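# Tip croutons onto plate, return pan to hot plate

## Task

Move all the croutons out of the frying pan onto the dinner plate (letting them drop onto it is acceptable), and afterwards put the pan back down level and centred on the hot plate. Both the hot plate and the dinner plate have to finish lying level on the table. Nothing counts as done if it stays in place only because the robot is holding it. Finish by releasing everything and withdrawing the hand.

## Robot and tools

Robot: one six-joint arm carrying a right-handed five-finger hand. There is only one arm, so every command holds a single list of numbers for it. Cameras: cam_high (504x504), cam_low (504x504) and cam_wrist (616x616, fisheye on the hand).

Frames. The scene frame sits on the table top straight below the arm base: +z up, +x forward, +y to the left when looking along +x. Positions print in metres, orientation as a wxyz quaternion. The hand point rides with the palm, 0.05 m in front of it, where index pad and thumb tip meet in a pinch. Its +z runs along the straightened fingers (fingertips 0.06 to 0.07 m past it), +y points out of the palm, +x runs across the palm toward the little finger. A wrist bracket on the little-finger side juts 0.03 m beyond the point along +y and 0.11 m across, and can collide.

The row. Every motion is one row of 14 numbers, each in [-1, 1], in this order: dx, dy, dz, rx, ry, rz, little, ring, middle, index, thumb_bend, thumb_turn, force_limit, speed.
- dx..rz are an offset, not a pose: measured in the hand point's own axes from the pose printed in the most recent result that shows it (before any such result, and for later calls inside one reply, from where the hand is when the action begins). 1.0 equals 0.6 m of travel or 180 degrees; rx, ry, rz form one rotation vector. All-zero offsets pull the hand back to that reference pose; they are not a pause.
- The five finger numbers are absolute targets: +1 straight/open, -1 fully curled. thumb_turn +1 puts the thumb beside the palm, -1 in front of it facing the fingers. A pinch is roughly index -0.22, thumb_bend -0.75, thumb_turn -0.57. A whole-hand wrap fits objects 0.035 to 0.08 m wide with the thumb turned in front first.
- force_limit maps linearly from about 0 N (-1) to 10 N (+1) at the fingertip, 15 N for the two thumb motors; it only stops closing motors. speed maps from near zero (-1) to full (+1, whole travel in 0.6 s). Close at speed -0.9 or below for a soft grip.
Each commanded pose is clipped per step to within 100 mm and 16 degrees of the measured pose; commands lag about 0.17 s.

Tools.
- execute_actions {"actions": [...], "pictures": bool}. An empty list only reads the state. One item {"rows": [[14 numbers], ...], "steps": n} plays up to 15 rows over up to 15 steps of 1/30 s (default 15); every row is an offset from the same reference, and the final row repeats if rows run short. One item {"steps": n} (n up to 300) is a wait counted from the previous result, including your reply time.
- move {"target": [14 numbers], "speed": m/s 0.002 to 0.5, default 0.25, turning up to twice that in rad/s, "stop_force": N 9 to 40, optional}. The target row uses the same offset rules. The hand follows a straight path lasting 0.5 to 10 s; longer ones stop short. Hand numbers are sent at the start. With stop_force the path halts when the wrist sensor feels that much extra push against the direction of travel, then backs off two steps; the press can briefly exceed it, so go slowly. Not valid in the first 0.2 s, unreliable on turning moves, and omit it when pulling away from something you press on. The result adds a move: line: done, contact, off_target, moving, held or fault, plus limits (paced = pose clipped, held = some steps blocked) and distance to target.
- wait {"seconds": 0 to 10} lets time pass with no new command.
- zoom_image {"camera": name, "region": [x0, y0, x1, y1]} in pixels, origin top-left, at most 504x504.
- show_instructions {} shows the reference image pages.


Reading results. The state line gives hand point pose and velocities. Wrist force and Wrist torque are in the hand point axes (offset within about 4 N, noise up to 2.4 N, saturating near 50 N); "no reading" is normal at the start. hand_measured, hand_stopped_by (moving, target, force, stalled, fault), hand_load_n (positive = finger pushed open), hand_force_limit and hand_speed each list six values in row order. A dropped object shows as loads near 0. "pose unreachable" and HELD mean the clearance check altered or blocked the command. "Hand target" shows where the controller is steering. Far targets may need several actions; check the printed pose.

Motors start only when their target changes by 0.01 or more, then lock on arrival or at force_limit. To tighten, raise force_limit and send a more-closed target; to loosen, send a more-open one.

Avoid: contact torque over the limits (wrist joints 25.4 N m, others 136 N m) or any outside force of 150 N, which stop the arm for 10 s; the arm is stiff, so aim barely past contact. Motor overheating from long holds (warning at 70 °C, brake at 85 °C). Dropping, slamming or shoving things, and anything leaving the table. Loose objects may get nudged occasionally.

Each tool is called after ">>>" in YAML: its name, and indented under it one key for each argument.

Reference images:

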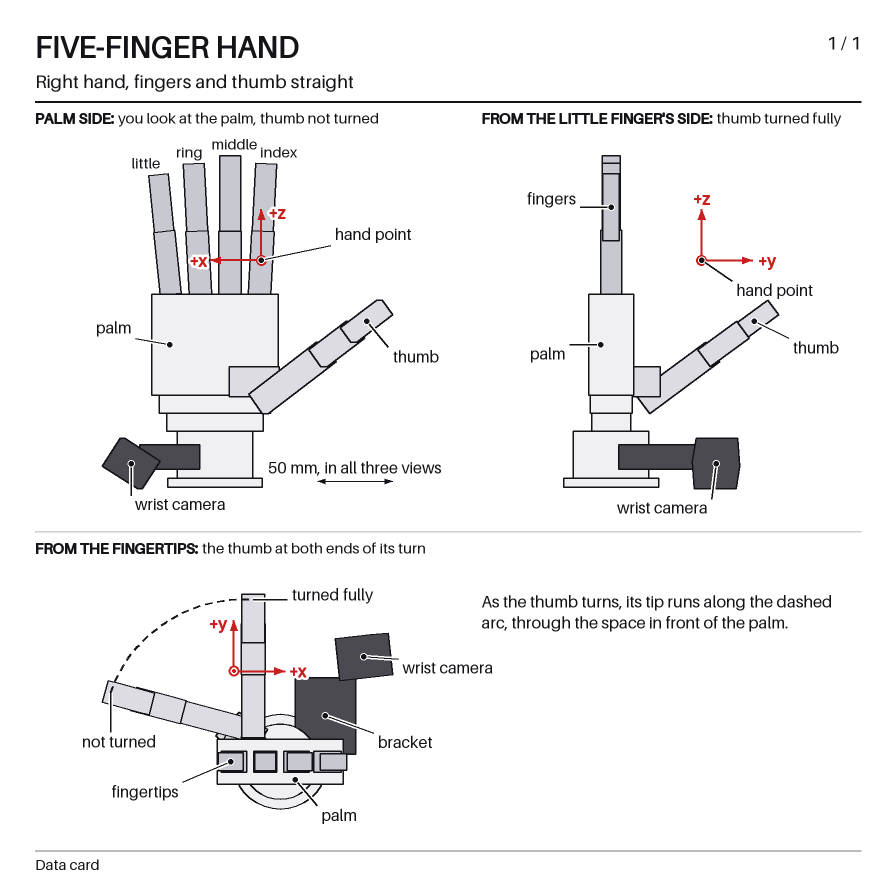

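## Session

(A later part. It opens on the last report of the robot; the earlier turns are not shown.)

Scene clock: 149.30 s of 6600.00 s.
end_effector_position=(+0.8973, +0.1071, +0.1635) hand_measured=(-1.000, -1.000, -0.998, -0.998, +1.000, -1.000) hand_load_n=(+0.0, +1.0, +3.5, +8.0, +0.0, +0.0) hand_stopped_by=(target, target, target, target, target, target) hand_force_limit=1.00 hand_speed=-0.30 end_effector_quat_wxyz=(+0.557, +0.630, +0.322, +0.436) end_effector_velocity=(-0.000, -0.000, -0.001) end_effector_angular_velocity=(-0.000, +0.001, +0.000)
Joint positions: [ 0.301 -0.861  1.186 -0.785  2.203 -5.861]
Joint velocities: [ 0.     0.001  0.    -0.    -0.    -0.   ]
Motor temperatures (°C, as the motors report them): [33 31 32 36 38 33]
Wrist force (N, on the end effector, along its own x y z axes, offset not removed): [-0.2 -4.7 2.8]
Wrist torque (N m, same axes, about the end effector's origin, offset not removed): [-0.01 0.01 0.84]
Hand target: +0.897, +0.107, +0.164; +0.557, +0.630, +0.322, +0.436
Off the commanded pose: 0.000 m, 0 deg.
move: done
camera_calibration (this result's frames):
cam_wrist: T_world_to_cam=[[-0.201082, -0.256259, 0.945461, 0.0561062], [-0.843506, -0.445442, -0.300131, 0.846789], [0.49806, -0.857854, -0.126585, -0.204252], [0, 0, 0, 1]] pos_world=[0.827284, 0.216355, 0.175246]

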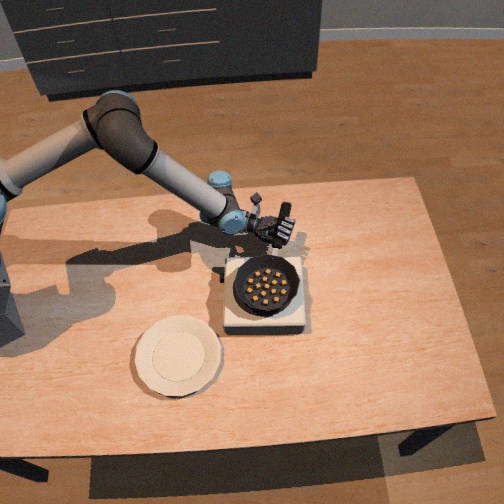

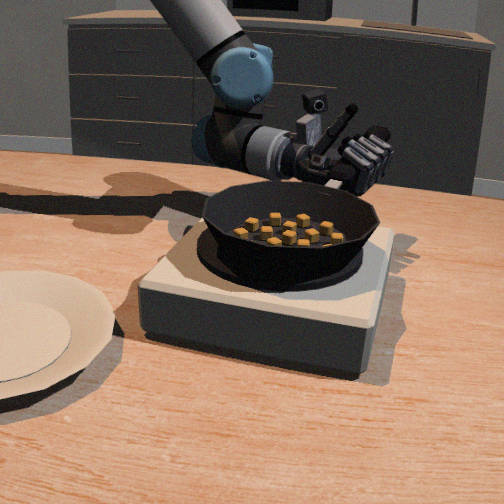

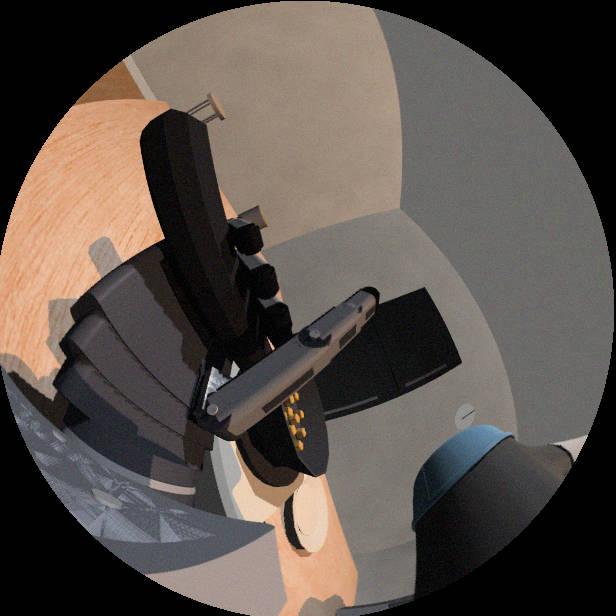

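>>> move:
  target: [0,0,0,0,0,0,-1,-1,-1,-1,-1,-1,1,-0.3]

>>> zoom_image:
  camera: "cam_low"
  region: [260, 80, 460, 240]

Scene clock: 156.40 s of 6600.00 s.
end_effector_position=(+0.8973, +0.1071, +0.1635) hand_measured=(-1.000, -1.000, -0.998, -0.998, -0.078, -1.000) hand_load_n=(+0.0, +0.5, +2.0, +8.0, +15.0, +4.0) hand_stopped_by=(target, target, target, target, force, target) hand_force_limit=1.00 hand_speed=-0.30 end_effector_quat_wxyz=(+0.557, +0.630, +0.322, +0.436) end_effector_velocity=(-0.000, -0.000, -0.001) end_effector_angular_velocity=(-0.000, +0.001, -0.000)
Joint positions: [ 0.301 -0.861  1.186 -0.785  2.203 -5.861]
Joint velocities: [ 0.     0.001  0.    -0.     0.    -0.   ]
Motor temperatures (°C, as the motors report them): [33 31 32 36 38 33]
Wrist force (N, on the end effector, along its own x y z axes, offset not removed): [-2.9 -3.8 0.3]
Wrist torque (N m, same axes, about the end effector's origin, offset not removed): [0.05 0.64 0.62]
Hand target: +0.897, +0.107, +0.164; +0.557, +0.630, +0.322, +0.436
Off the commanded pose: 0.000 m, 0 deg.
After step 90, 2.30 s passed at rest.
move: done
camera_calibration (this result's frames):
cam_wrist: T_world_to_cam=[[-0.201081, -0.256273, 0.945458, 0.0561013], [-0.843487, -0.445472, -0.300142, 0.846799], [0.498093, -0.857834, -0.126587, -0.204258], [0, 0, 0, 1]] pos_world=[0.827284, 0.216383, 0.175262]

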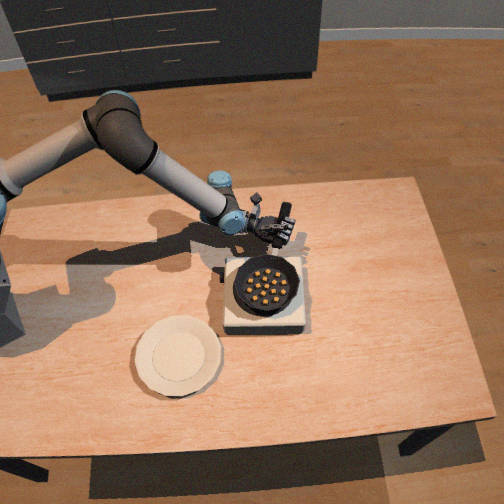

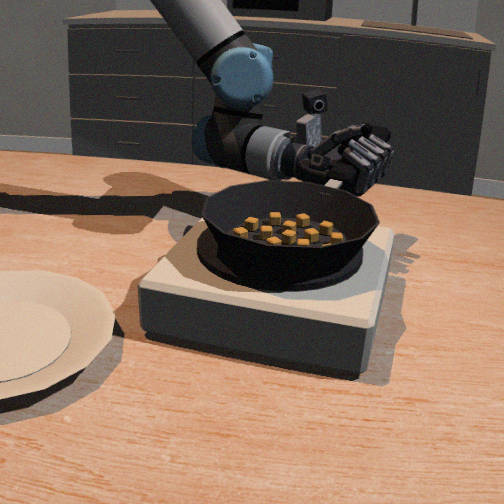

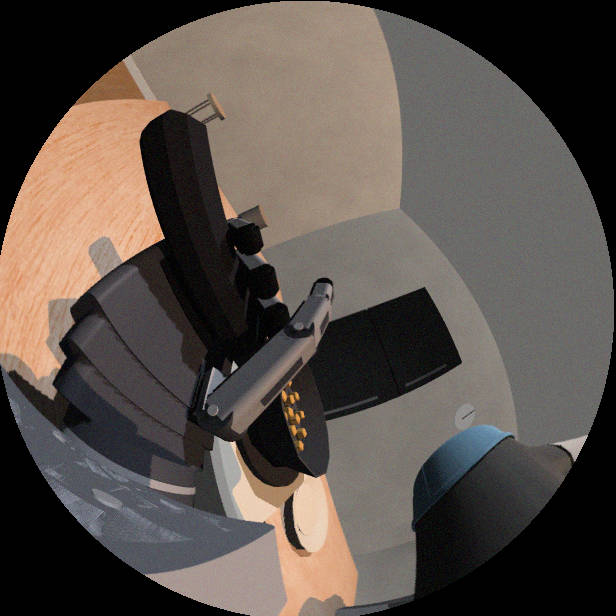

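Region (260, 80, 460, 240) of cam_low's 504x504 image, scaled by 2.520, with more detail than that image has; it fills the top 403 rows of this view, and the rest is white.

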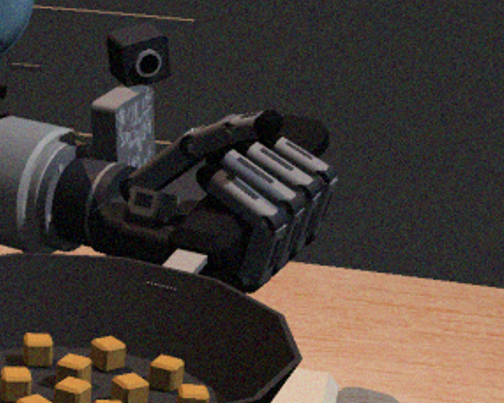

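>>> move:
  target: [0.016,0.082,0,0,0,0,-1,-1,-1,-1,-1,-1,1,-0.3]
  speed: 0.05

Scene clock: 166.87 s of 6600.00 s.
end_effector_position=(+0.8973, +0.1071, +0.2135) hand_measured=(-1.000, -1.000, -0.998, -0.998, -0.078, -1.000) hand_load_n=(+0.0, +0.5, +2.0, +8.0, +15.0, +4.0) hand_stopped_by=(target, target, target, target, force, target) hand_force_limit=1.00 hand_speed=-0.30 end_effector_quat_wxyz=(+0.557, +0.630, +0.322, +0.436) end_effector_velocity=(-0.000, +0.000, +0.002) end_effector_angular_velocity=(+0.000, +0.000, +0.000)
Joint positions: [ 0.287 -0.961  1.247 -0.741  2.19  -5.853]
Joint velocities: [-0.001 -0.005  0.003  0.002 -0.001  0.001]
Motor temperatures (°C, as the motors report them): [33 31 32 36 38 33]
Wrist force (N, on the end effector, along its own x y z axes, offset not removed): [1.4 -3.8 -0.4]
Wrist torque (N m, same axes, about the end effector's origin, offset not removed): [0.20 -0.24 0.79]
Hand target: +0.897, +0.107, +0.214; +0.557, +0.630, +0.322, +0.436
Off the commanded pose: 0.000 m, 0 deg.
After step 90, 6.10 s passed at rest.
move: done
camera_calibration (this result's frames):
cam_wrist: T_world_to_cam=[[-0.201095, -0.256247, 0.945462, 0.00887138], [-0.843482, -0.445481, -0.300142, 0.861764], [0.498096, -0.857837, -0.126555, -0.197959], [0, 0, 0, 1]] pos_world=[0.827269, 0.216356, 0.225211]

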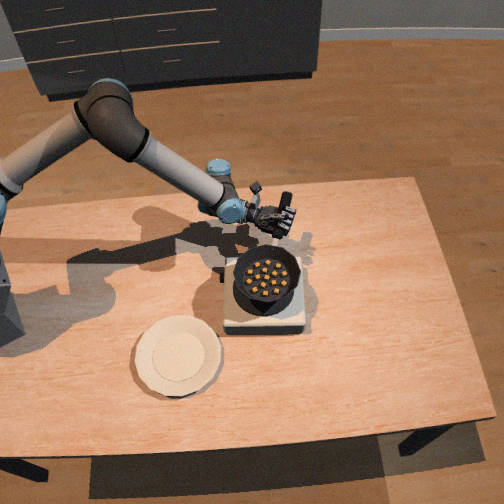

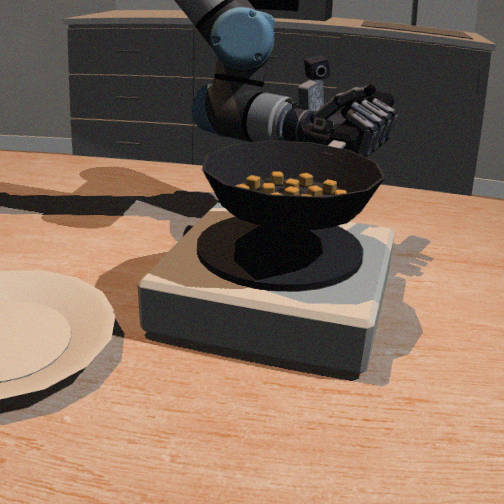

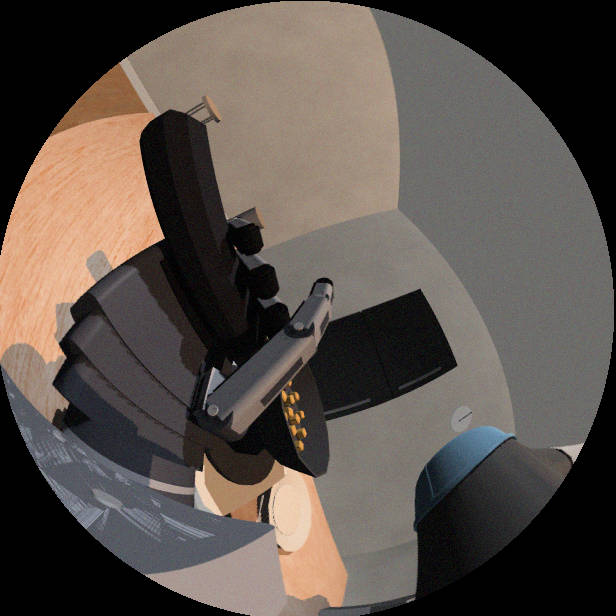

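>>> move:
  target: [-0.289,0.084,-0.412,0.030,0.078,0.1105,-1,-1,-1,-1,-1,-1,1,-0.3]
  speed: 0.12

Scene clock: 185.37 s of 6600.00 s.
end_effector_position=(+0.5979, +0.0473, +0.2293) hand_measured=(-1.000, -1.000, -0.998, -0.998, -0.078, -1.000) hand_load_n=(+0.0, +0.0, +2.0, +8.0, +15.0, +4.0) hand_stopped_by=(target, target, target, target, force, target) hand_force_limit=1.00 hand_speed=-0.30 end_effector_quat_wxyz=(+0.400, +0.643, +0.294, +0.583) end_effector_velocity=(-0.002, -0.000, +0.000) end_effector_angular_velocity=(+0.002, -0.001, +0.003)
Joint positions: [ 0.17  -1.296  2.359 -1.566  1.834 -5.475]
Joint velocities: [-0.002  0.     0.006 -0.008 -0.004  0.002]
Motor temperatures (°C, as the motors report them): [33 31 32 36 38 33]
Wrist force (N, on the end effector, along its own x y z axes, offset not removed): [0.6 -2.6 1.9]
Wrist torque (N m, same axes, about the end effector's origin, offset not removed): [0.08 -0.32 0.53]
Hand target: +0.598, +0.047, +0.229; +0.400, +0.643, +0.294, +0.583
Off the commanded pose: 0.001 m, 0 deg.
After step 90, 12.47 s passed at rest.
move: done
camera_calibration (this result's frames):
cam_wrist: T_world_to_cam=[[-0.180487, -0.599036, 0.780116, -0.0397702], [-0.674307, -0.502056, -0.541526, 0.544215], [0.716055, -0.623776, -0.313319, -0.196593], [0, 0, 0, 1]] pos_world=[0.500561, 0.126772, 0.264136]

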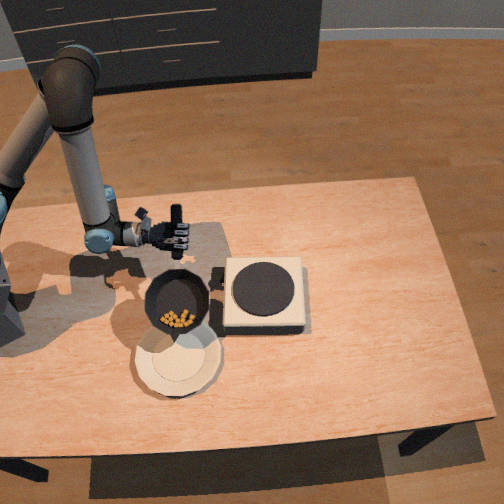

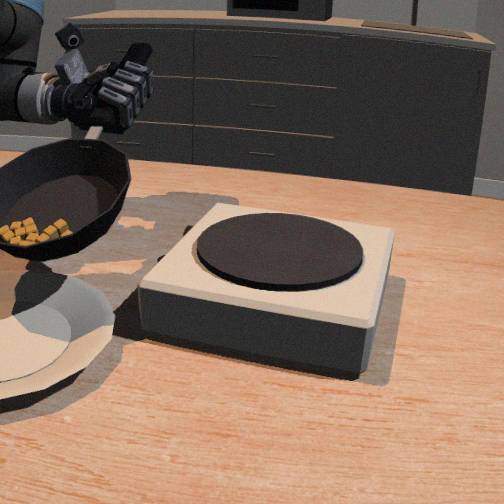

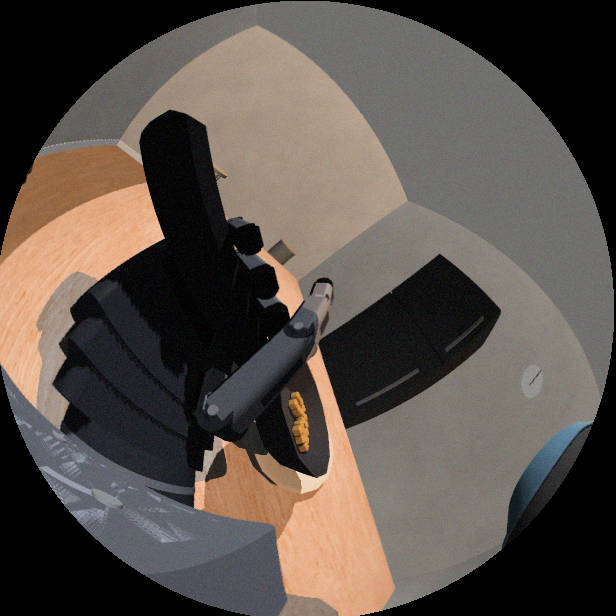

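>>> move:
  target: [-0.073,0.119,0,0,0,0.139,-1,-1,-1,-1,-1,-1,1,-0.3]
  speed: 0.08

Scene clock: 192.07 s of 6600.00 s.
end_effector_position=(+0.5852, -0.0259, +0.2679) hand_measured=(-1.000, -1.000, -0.998, -0.998, -0.078, -1.000) hand_load_n=(+0.0, +0.0, +2.0, +7.5, +14.5, +4.0) hand_stopped_by=(target, target, target, target, force, target) hand_force_limit=1.00 hand_speed=-0.30 end_effector_quat_wxyz=(+0.264, +0.691, +0.148, +0.656) end_effector_velocity=(+0.000, -0.002, +0.001) end_effector_angular_velocity=(+0.009, -0.002, +0.001)
Joint positions: [-0.084 -1.512  2.494 -1.466  1.609 -4.918]
Joint velocities: [-0.008 -0.007  0.002  0.004 -0.008  0.013]
Motor temperatures (°C, as the motors report them): [33 31 32 36 38 33]
Wrist force (N, on the end effector, along its own x y z axes, offset not removed): [-5.1 -2.8 -0.4]
Wrist torque (N m, same axes, about the end effector's origin, offset not removed): [0.09 0.17 0.02]
Hand target: +0.585, -0.026, +0.268; +0.264, +0.691, +0.148, +0.656
Off the commanded pose: 0.000 m, 0 deg.
After step 90, 0.63 s passed at rest.
move: done
camera_calibration (this result's frames):
cam_wrist: T_world_to_cam=[[-0.226977, -0.866158, 0.445255, -0.0060146], [-0.625045, -0.221049, -0.748636, 0.553741], [0.74686, -0.448227, -0.491215, -0.186913], [0, 0, 0, 1]] pos_world=[0.484346, 0.0334147, 0.325414]

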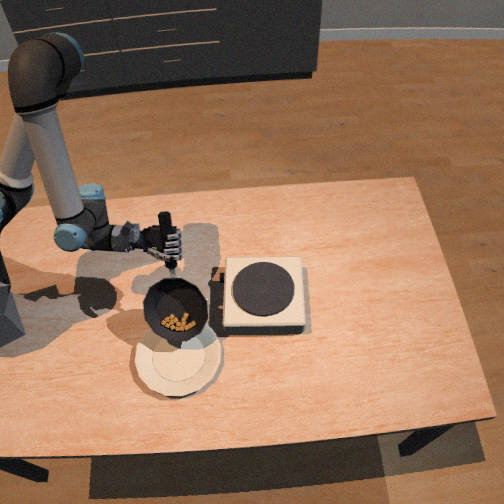

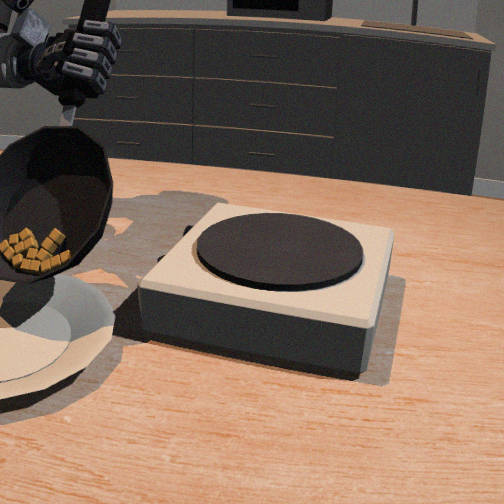

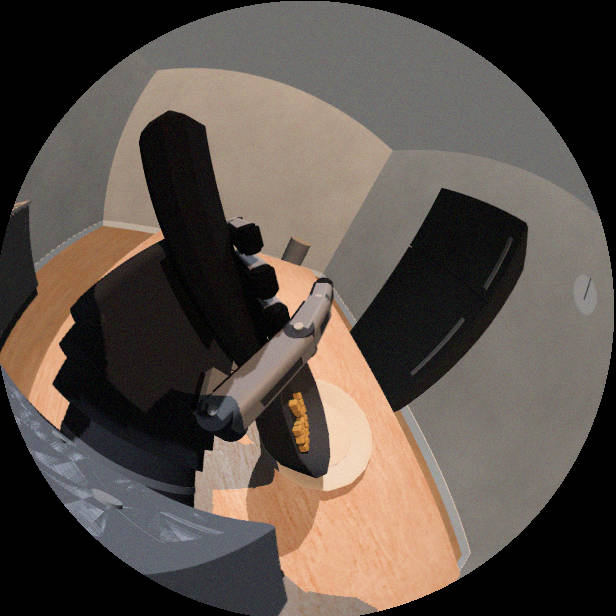

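>>> move:
  target: [-0.035,0.094,0,0,0,0.083,-1,-1,-1,-1,-1,-1,1,-0.3]
  speed: 0.04

Scene clock: 199.53 s of 6600.00 s.
end_effector_position=(+0.5752, -0.0834, +0.2820) hand_measured=(-1.000, -1.000, -0.998, -0.998, -0.078, -1.000) hand_load_n=(+0.0, +0.0, +2.0, +7.5, +14.5, +3.5) hand_stopped_by=(target, target, target, target, force, target) hand_force_limit=1.00 hand_speed=-0.30 end_effector_quat_wxyz=(+0.177, +0.705, +0.057, +0.685) end_effector_velocity=(-0.000, -0.002, -0.000) end_effector_angular_velocity=(+0.008, -0.000, +0.000)
Joint positions: [-0.327 -1.599  2.562 -1.455  1.394 -4.545]
Joint velocities: [-0.008 -0.001  0.001 -0.001 -0.008  0.011]
Motor temperatures (°C, as the motors report them): [33 31 32 36 38 33]
Wrist force (N, on the end effector, along its own x y z axes, offset not removed): [-4.7 0.2 -0.7]
Wrist torque (N m, same axes, about the end effector's origin, offset not removed): [0.46 0.21 0.27]
Hand target: +0.575, -0.084, +0.282; +0.177, +0.705, +0.057, +0.685
Off the commanded pose: 0.000 m, 0 deg.
After step 90, 0.93 s passed at rest.
move: done
camera_calibration (this result's frames):
cam_wrist: T_world_to_cam=[[-0.241278, -0.949392, 0.201099, 0.00569036], [-0.590101, -0.0209815, -0.807057, 0.558422], [0.770432, -0.313394, -0.555174, -0.182591], [0, 0, 0, 1]] pos_world=[0.471572, -0.0401038, 0.348164]

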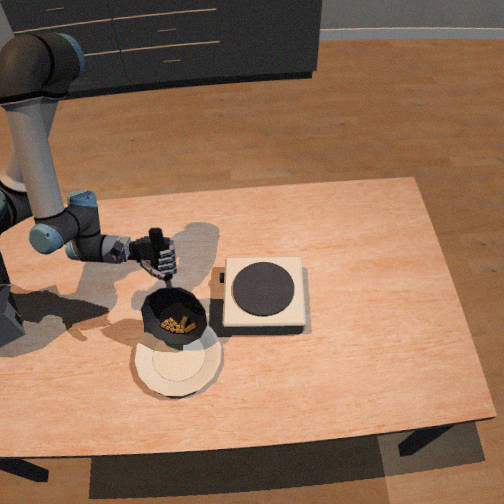

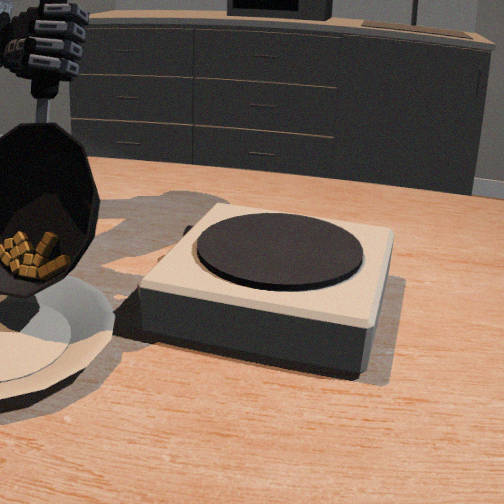

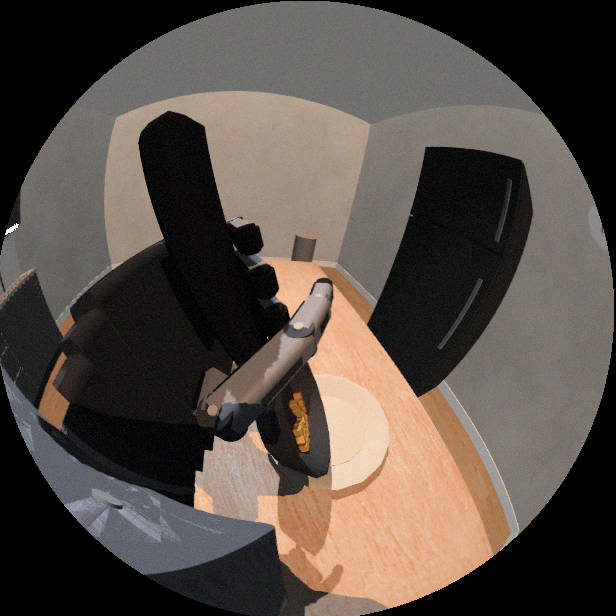

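>>> move:
  target: [-0.028,0.104,0,0,0,0.083,-1,-1,-1,-1,-1,-1,1,-0.3]
  speed: 0.03

>>> zoom_image:
  camera: "cam_high"
  region: [110, 270, 250, 410]

Scene clock: 207.33 s of 6600.00 s.
end_effector_position=(+0.5642, -0.1469, +0.2866) hand_measured=(-1.000, -1.000, -0.998, -0.998, -0.078, -1.000) hand_load_n=(+0.0, +0.0, +1.5, +7.0, +14.5, +4.0) hand_stopped_by=(target, target, target, target, force, target) hand_force_limit=1.00 hand_speed=-0.30 end_effector_quat_wxyz=(+0.087, +0.706, -0.035, +0.702) end_effector_velocity=(-0.001, -0.002, -0.000) end_effector_angular_velocity=(+0.008, -0.001, -0.000)
Joint positions: [-0.59  -1.596  2.599 -1.534  1.165 -4.151]
Joint velocities: [-0.008  0.003  0.001 -0.005 -0.007  0.012]
Motor temperatures (°C, as the motors report them): [33 31 32 36 38 33]
Wrist force (N, on the end effector, along its own x y z axes, offset not removed): [-7.0 -1.0 -1.9]
Wrist torque (N m, same axes, about the end effector's origin, offset not removed): [0.29 0.38 -0.19]
Hand target: +0.564, -0.147, +0.287; +0.087, +0.706, -0.035, +0.702
Off the commanded pose: 0.000 m, 0 deg.
After step 90, 0.20 s passed at rest.
move: done
camera_calibration (this result's frames):
cam_wrist: T_world_to_cam=[[-0.244301, -0.968053, -0.0564887, 0.0146637], [-0.553895, 0.187123, -0.811286, 0.565616], [0.795938, -0.166909, -0.581914, -0.176662], [0, 0, 0, 1]] pos_world=[0.457486, -0.121131, 0.356903]

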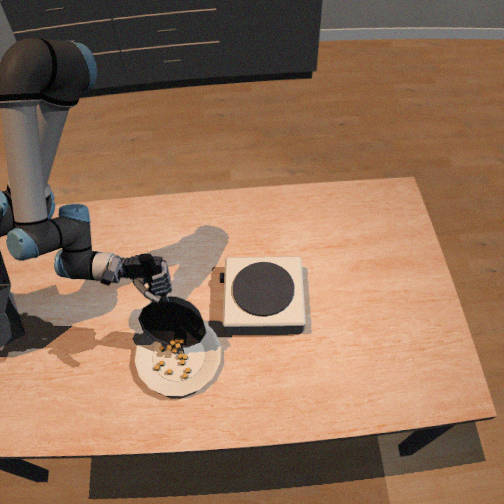

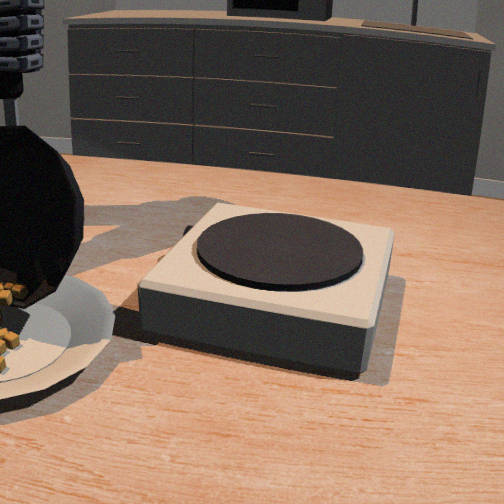

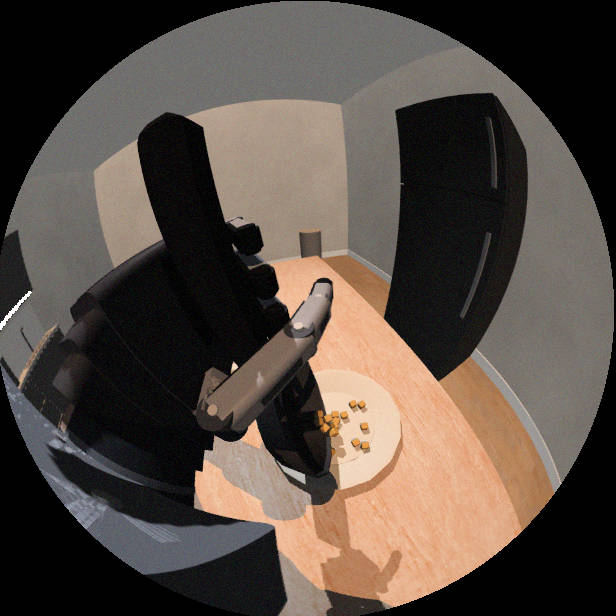

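Region (110, 270, 250, 410) of cam_high's 504x504 image, scaled by 3.600, with more detail than that image has.

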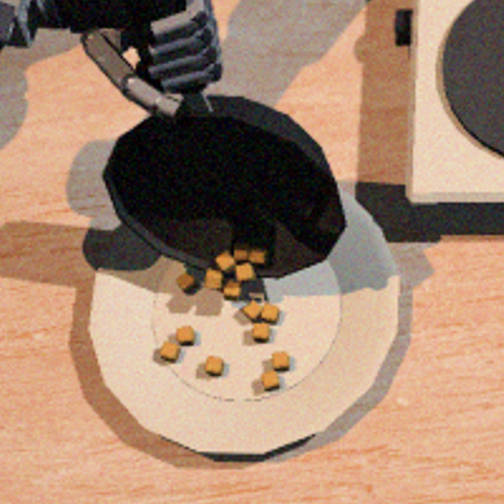

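Rotate 5° more about the hand point (lip moves back 2 cm) and raise slightly.

>>> move:
  target: [0.012,0,0,0,0,0.028,-1,-1,-1,-1,-1,-1,1,-0.3]
  speed: 0.02

>>> zoom_image:
  camera: "cam_high"
  region: [110, 270, 250, 410]

Scene clock: 213.07 s of 6600.00 s.
end_effector_position=(+0.5643, -0.1464, +0.2937) hand_measured=(-1.000, -1.000, -0.998, -0.998, -0.078, -1.000) hand_load_n=(+0.0, +0.0, +1.5, +6.5, +14.5, +3.5) hand_stopped_by=(target, target, target, target, force, target) hand_force_limit=1.00 hand_speed=-0.30 end_effector_quat_wxyz=(+0.056, +0.704, -0.065, +0.705) end_effector_velocity=(-0.000, +0.000, +0.000) end_effector_angular_velocity=(+0.008, -0.001, +0.000)
Joint positions: [-0.624 -1.646  2.603 -1.495  1.136 -4.045]
Joint velocities: [-0.003 -0.004  0.001  0.004 -0.003  0.009]
Motor temperatures (°C, as the motors report them): [33 31 32 36 38 33]
Wrist force (N, on the end effector, along its own x y z axes, offset not removed): [-9.4 0.2 -1.9]
Wrist torque (N m, same axes, about the end effector's origin, offset not removed): [0.11 0.88 -0.44]
Hand target: +0.564, -0.146, +0.294; +0.056, +0.704, -0.066, +0.705
Off the commanded pose: 0.000 m, 0 deg.
After step 90, 0.33 s passed at rest.
move: done
camera_calibration (this result's frames):
cam_wrist: T_world_to_cam=[[-0.242751, -0.959488, -0.143022, 0.0413926], [-0.541824, 0.256395, -0.80043, 0.571506], [0.804673, -0.116812, -0.582114, -0.170022], [0, 0, 0, 1]] pos_world=[0.456516, -0.126676, 0.364398]

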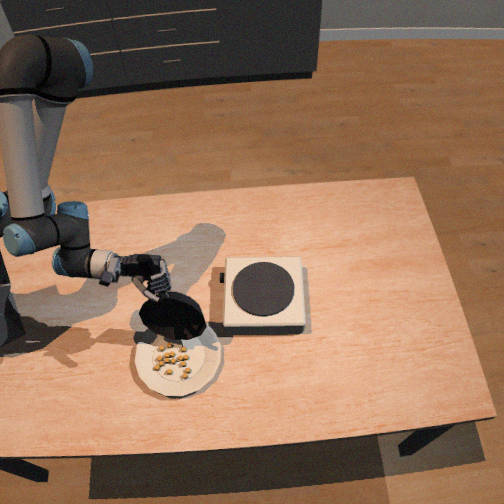

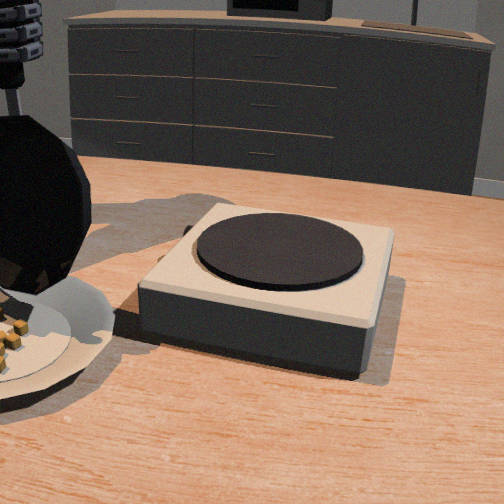

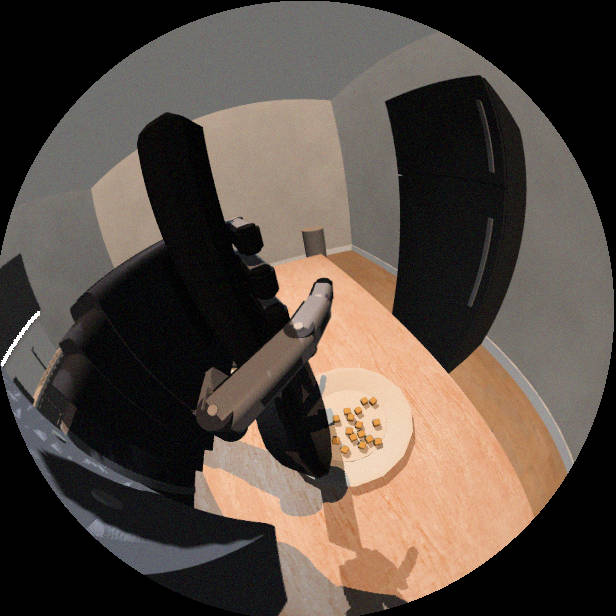

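Region (110, 270, 250, 410) of cam_high's 504x504 image, scaled by 3.600, with more detail than that image has.

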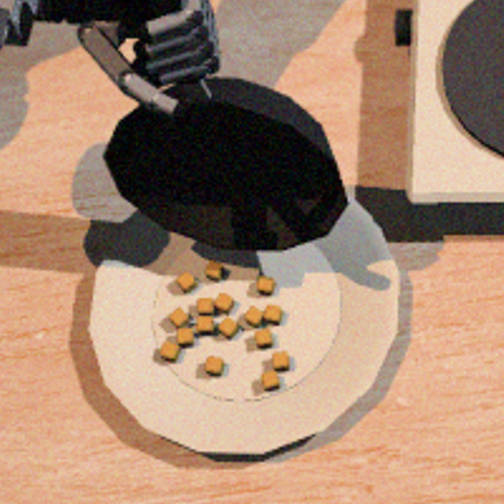

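>>> move:
  target: [0.053,-0.528,0.396,0,0,-0.4435,-1,-1,-1,-1,-1,-1,1,-0.3]
  speed: 0.15

>>> move:
  target: [-0.048,-0.246,0,0,0,0,-1,-1,-1,-1,-1,-1,1,-0.3]
  speed: 0.12

Scene clock: 225.53 s of 6600.00 s.
end_effector_position=(+0.8523, +0.1249, +0.3303) hand_measured=(-1.000, -1.000, -0.998, -0.998, -0.078, -1.000) hand_load_n=(+0.0, +0.0, +2.0, +7.5, +14.5, +4.5) hand_stopped_by=(target, target, target, target, force, target) hand_force_limit=1.00 hand_speed=-0.30 end_effector_quat_wxyz=(+0.495, +0.582, +0.401, +0.505) end_effector_velocity=(+0.001, +0.001, -0.000) end_effector_angular_velocity=(-0.006, +0.002, -0.002)
Joint positions: [ 0.198 -1.317  1.657 -0.845  1.858 -5.839]
Joint velocities: [ 0.001  0.003 -0.005  0.003  0.003 -0.006]
Motor temperatures (°C, as the motors report them): [33 31 32 36 38 33]
Wrist force (N, on the end effector, along its own x y z axes, offset not removed): [-1.1 -9.4 -0.2]
Wrist torque (N m, same axes, about the end effector's origin, offset not removed): [-0.46 0.06 0.46]
Hand target: +0.852, +0.125, +0.330; +0.495, +0.582, +0.401, +0.505
Off the commanded pose: 0.001 m, 0 deg.
After step 90, 4.33 s passed at rest.
move: done
camera_calibration (this result's frames):
cam_wrist: T_world_to_cam=[[-0.128389, -0.298709, 0.945669, -0.162754], [-0.700017, -0.64816, -0.299773, 0.769686], [0.70249, -0.700472, -0.125884, -0.339512], [0, 0, 0, 1]] pos_world=[0.756401, 0.212445, 0.341903]

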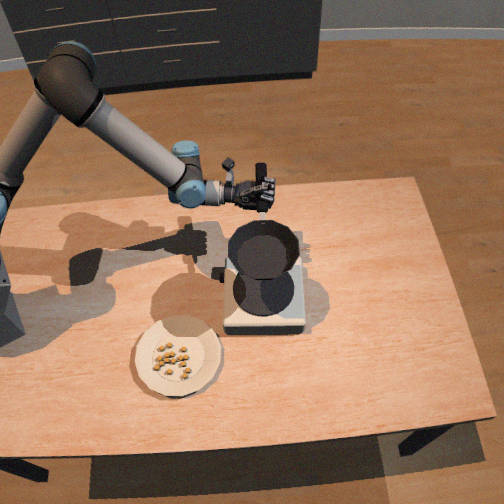

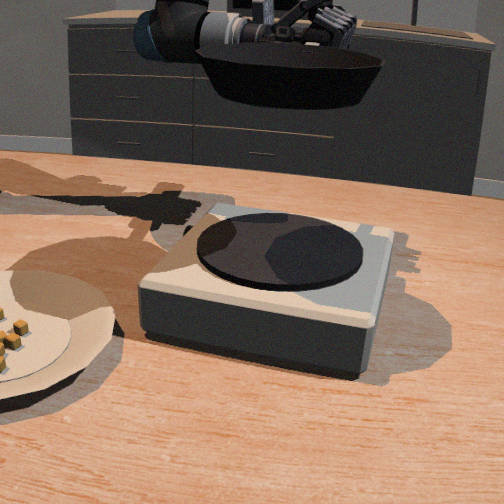

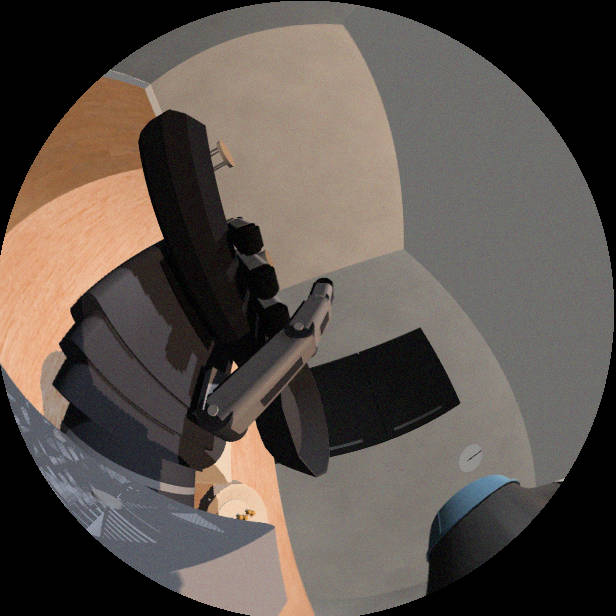

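Scene clock: 227.30 s of 6600.00 s.
end_effector_position=(+0.8523, +0.1249, +0.1799) hand_measured=(-1.000, -1.000, -0.998, -0.998, -0.078, -1.000) hand_load_n=(+0.0, +0.0, +2.0, +7.5, +14.5, +4.5) hand_stopped_by=(target, target, target, target, force, target) hand_force_limit=1.00 hand_speed=-0.30 end_effector_quat_wxyz=(+0.495, +0.582, +0.401, +0.505) end_effector_velocity=(+0.000, -0.000, -0.002) end_effector_angular_velocity=(-0.000, +0.000, -0.001)
Joint positions: [ 0.257 -1.006  1.544 -1.053  1.91  -5.869]
Joint velocities: [ 0.     0.005 -0.003 -0.001  0.001 -0.   ]
Motor temperatures (°C, as the motors report them): [33 31 32 36 38 33]
Wrist force (N, on the end effector, along its own x y z axes, offset not removed): [-0.5 -4.6 3.5]
Wrist torque (N m, same axes, about the end effector's origin, offset not removed): [-0.18 -0.25 0.97]
Hand target: +0.852, +0.125, +0.180; +0.495, +0.582, +0.401, +0.505
Off the commanded pose: 0.000 m, 0 deg.
move: done
camera_calibration (this result's frames):
cam_wrist: T_world_to_cam=[[-0.128361, -0.29878, 0.94565, -0.0205924], [-0.700054, -0.64811, -0.299796, 0.724658], [0.702459, -0.700488, -0.12597, -0.358463], [0, 0, 0, 1]] pos_world=[0.756462, 0.212407, 0.191567]

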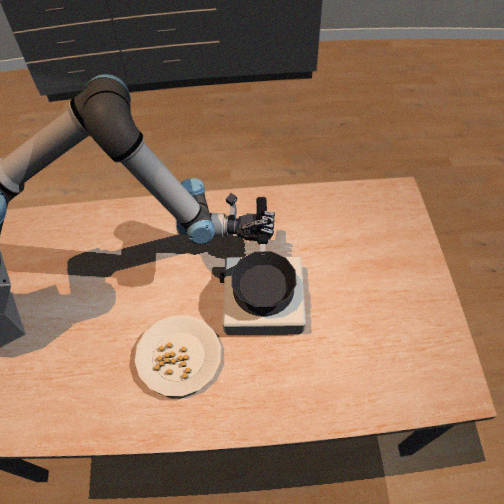

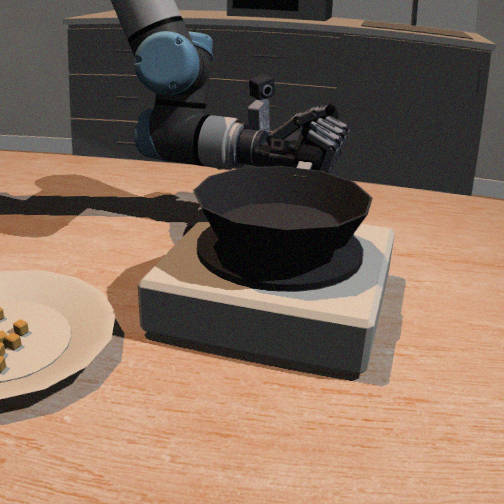

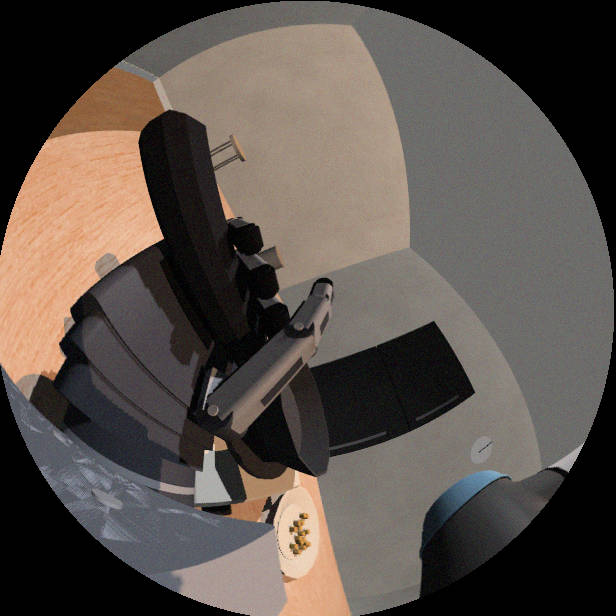

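>>> move:
  target: [-0.001,-0.024,-0.008,-0.014,0,0,-1,-1,-1,-1,-1,-1,1,-0.3]
  speed: 0.03

>>> zoom_image:
  camera: "cam_high"
  region: [190, 180, 350, 340]

>>> zoom_image:
  camera: "cam_low"
  region: [180, 110, 420, 300]

Scene clock: 233.63 s of 6600.00 s.
end_effector_position=(+0.8480, +0.1278, +0.1658) hand_measured=(-1.000, -1.000, -0.998, -0.998, -0.078, -1.000) hand_load_n=(+0.0, +0.0, +2.0, +7.0, +14.5, +4.5) hand_stopped_by=(target, target, target, target, force, target) hand_force_limit=1.00 hand_speed=-0.30 end_effector_quat_wxyz=(+0.508, +0.571, +0.390, +0.513) end_effector_velocity=(-0.000, +0.000, -0.002) end_effector_angular_velocity=(-0.001, -0.005, -0.001)
Joint positions: [ 0.272 -0.957  1.526 -1.129  1.94  -5.892]
Joint velocities: [ 0.002  0.006 -0.002 -0.009  0.003 -0.003]
Motor temperatures (°C, as the motors report them): [33 31 32 36 38 33]
Wrist force (N, on the end effector, along its own x y z axes, offset not removed): [-3.2 -4.9 -4.7]
Wrist torque (N m, same axes, about the end effector's origin, offset not removed): [0.66 0.63 0.72]
Hand target: +0.848, +0.128, +0.166; +0.508, +0.571, +0.390, +0.514
Off the commanded pose: 0.000 m, 0 deg.
After step 90, 2.30 s passed at rest.
move: done
camera_calibration (this result's frames):
cam_wrist: T_world_to_cam=[[-0.170463, -0.290688, 0.941511, 0.0284365], [-0.692341, -0.64456, -0.324355, 0.716376], [0.701147, -0.707137, -0.0913814, -0.358937], [0, 0, 0, 1]] pos_world=[0.752491, 0.216196, 0.172787]

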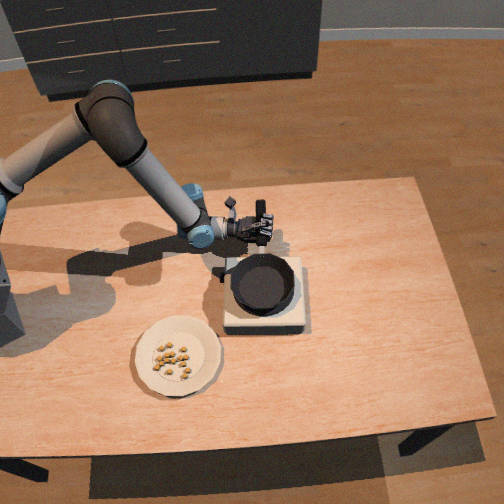

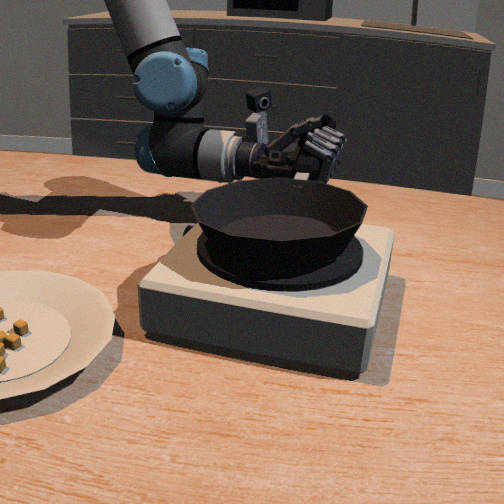

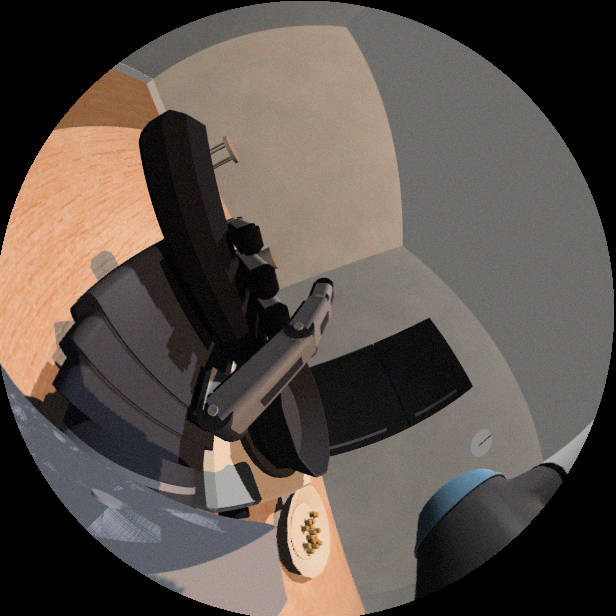

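Region (190, 180, 350, 340) of cam_high's 504x504 image, scaled by 3.150, with more detail than that image has.

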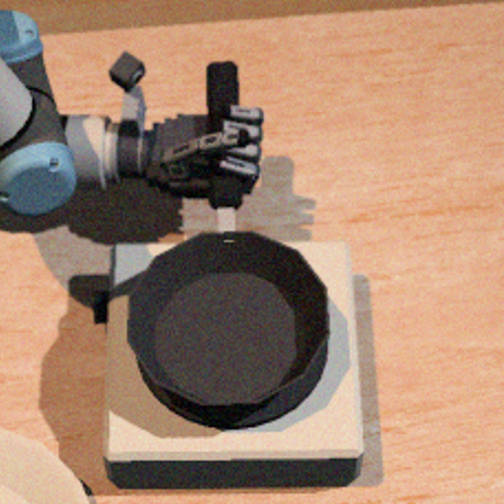

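Region (180, 110, 420, 300) of cam_low's 504x504 image, scaled by 2.100, with more detail than that image has; it fills the top 399 rows of this view, and the rest is white.

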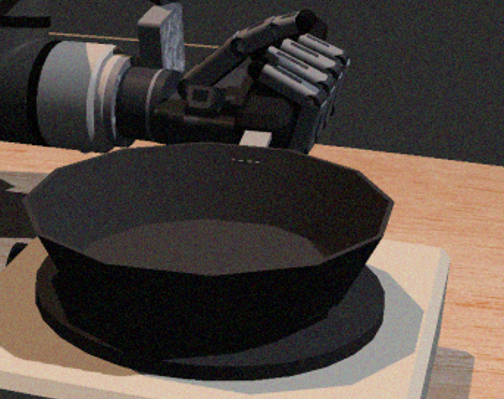

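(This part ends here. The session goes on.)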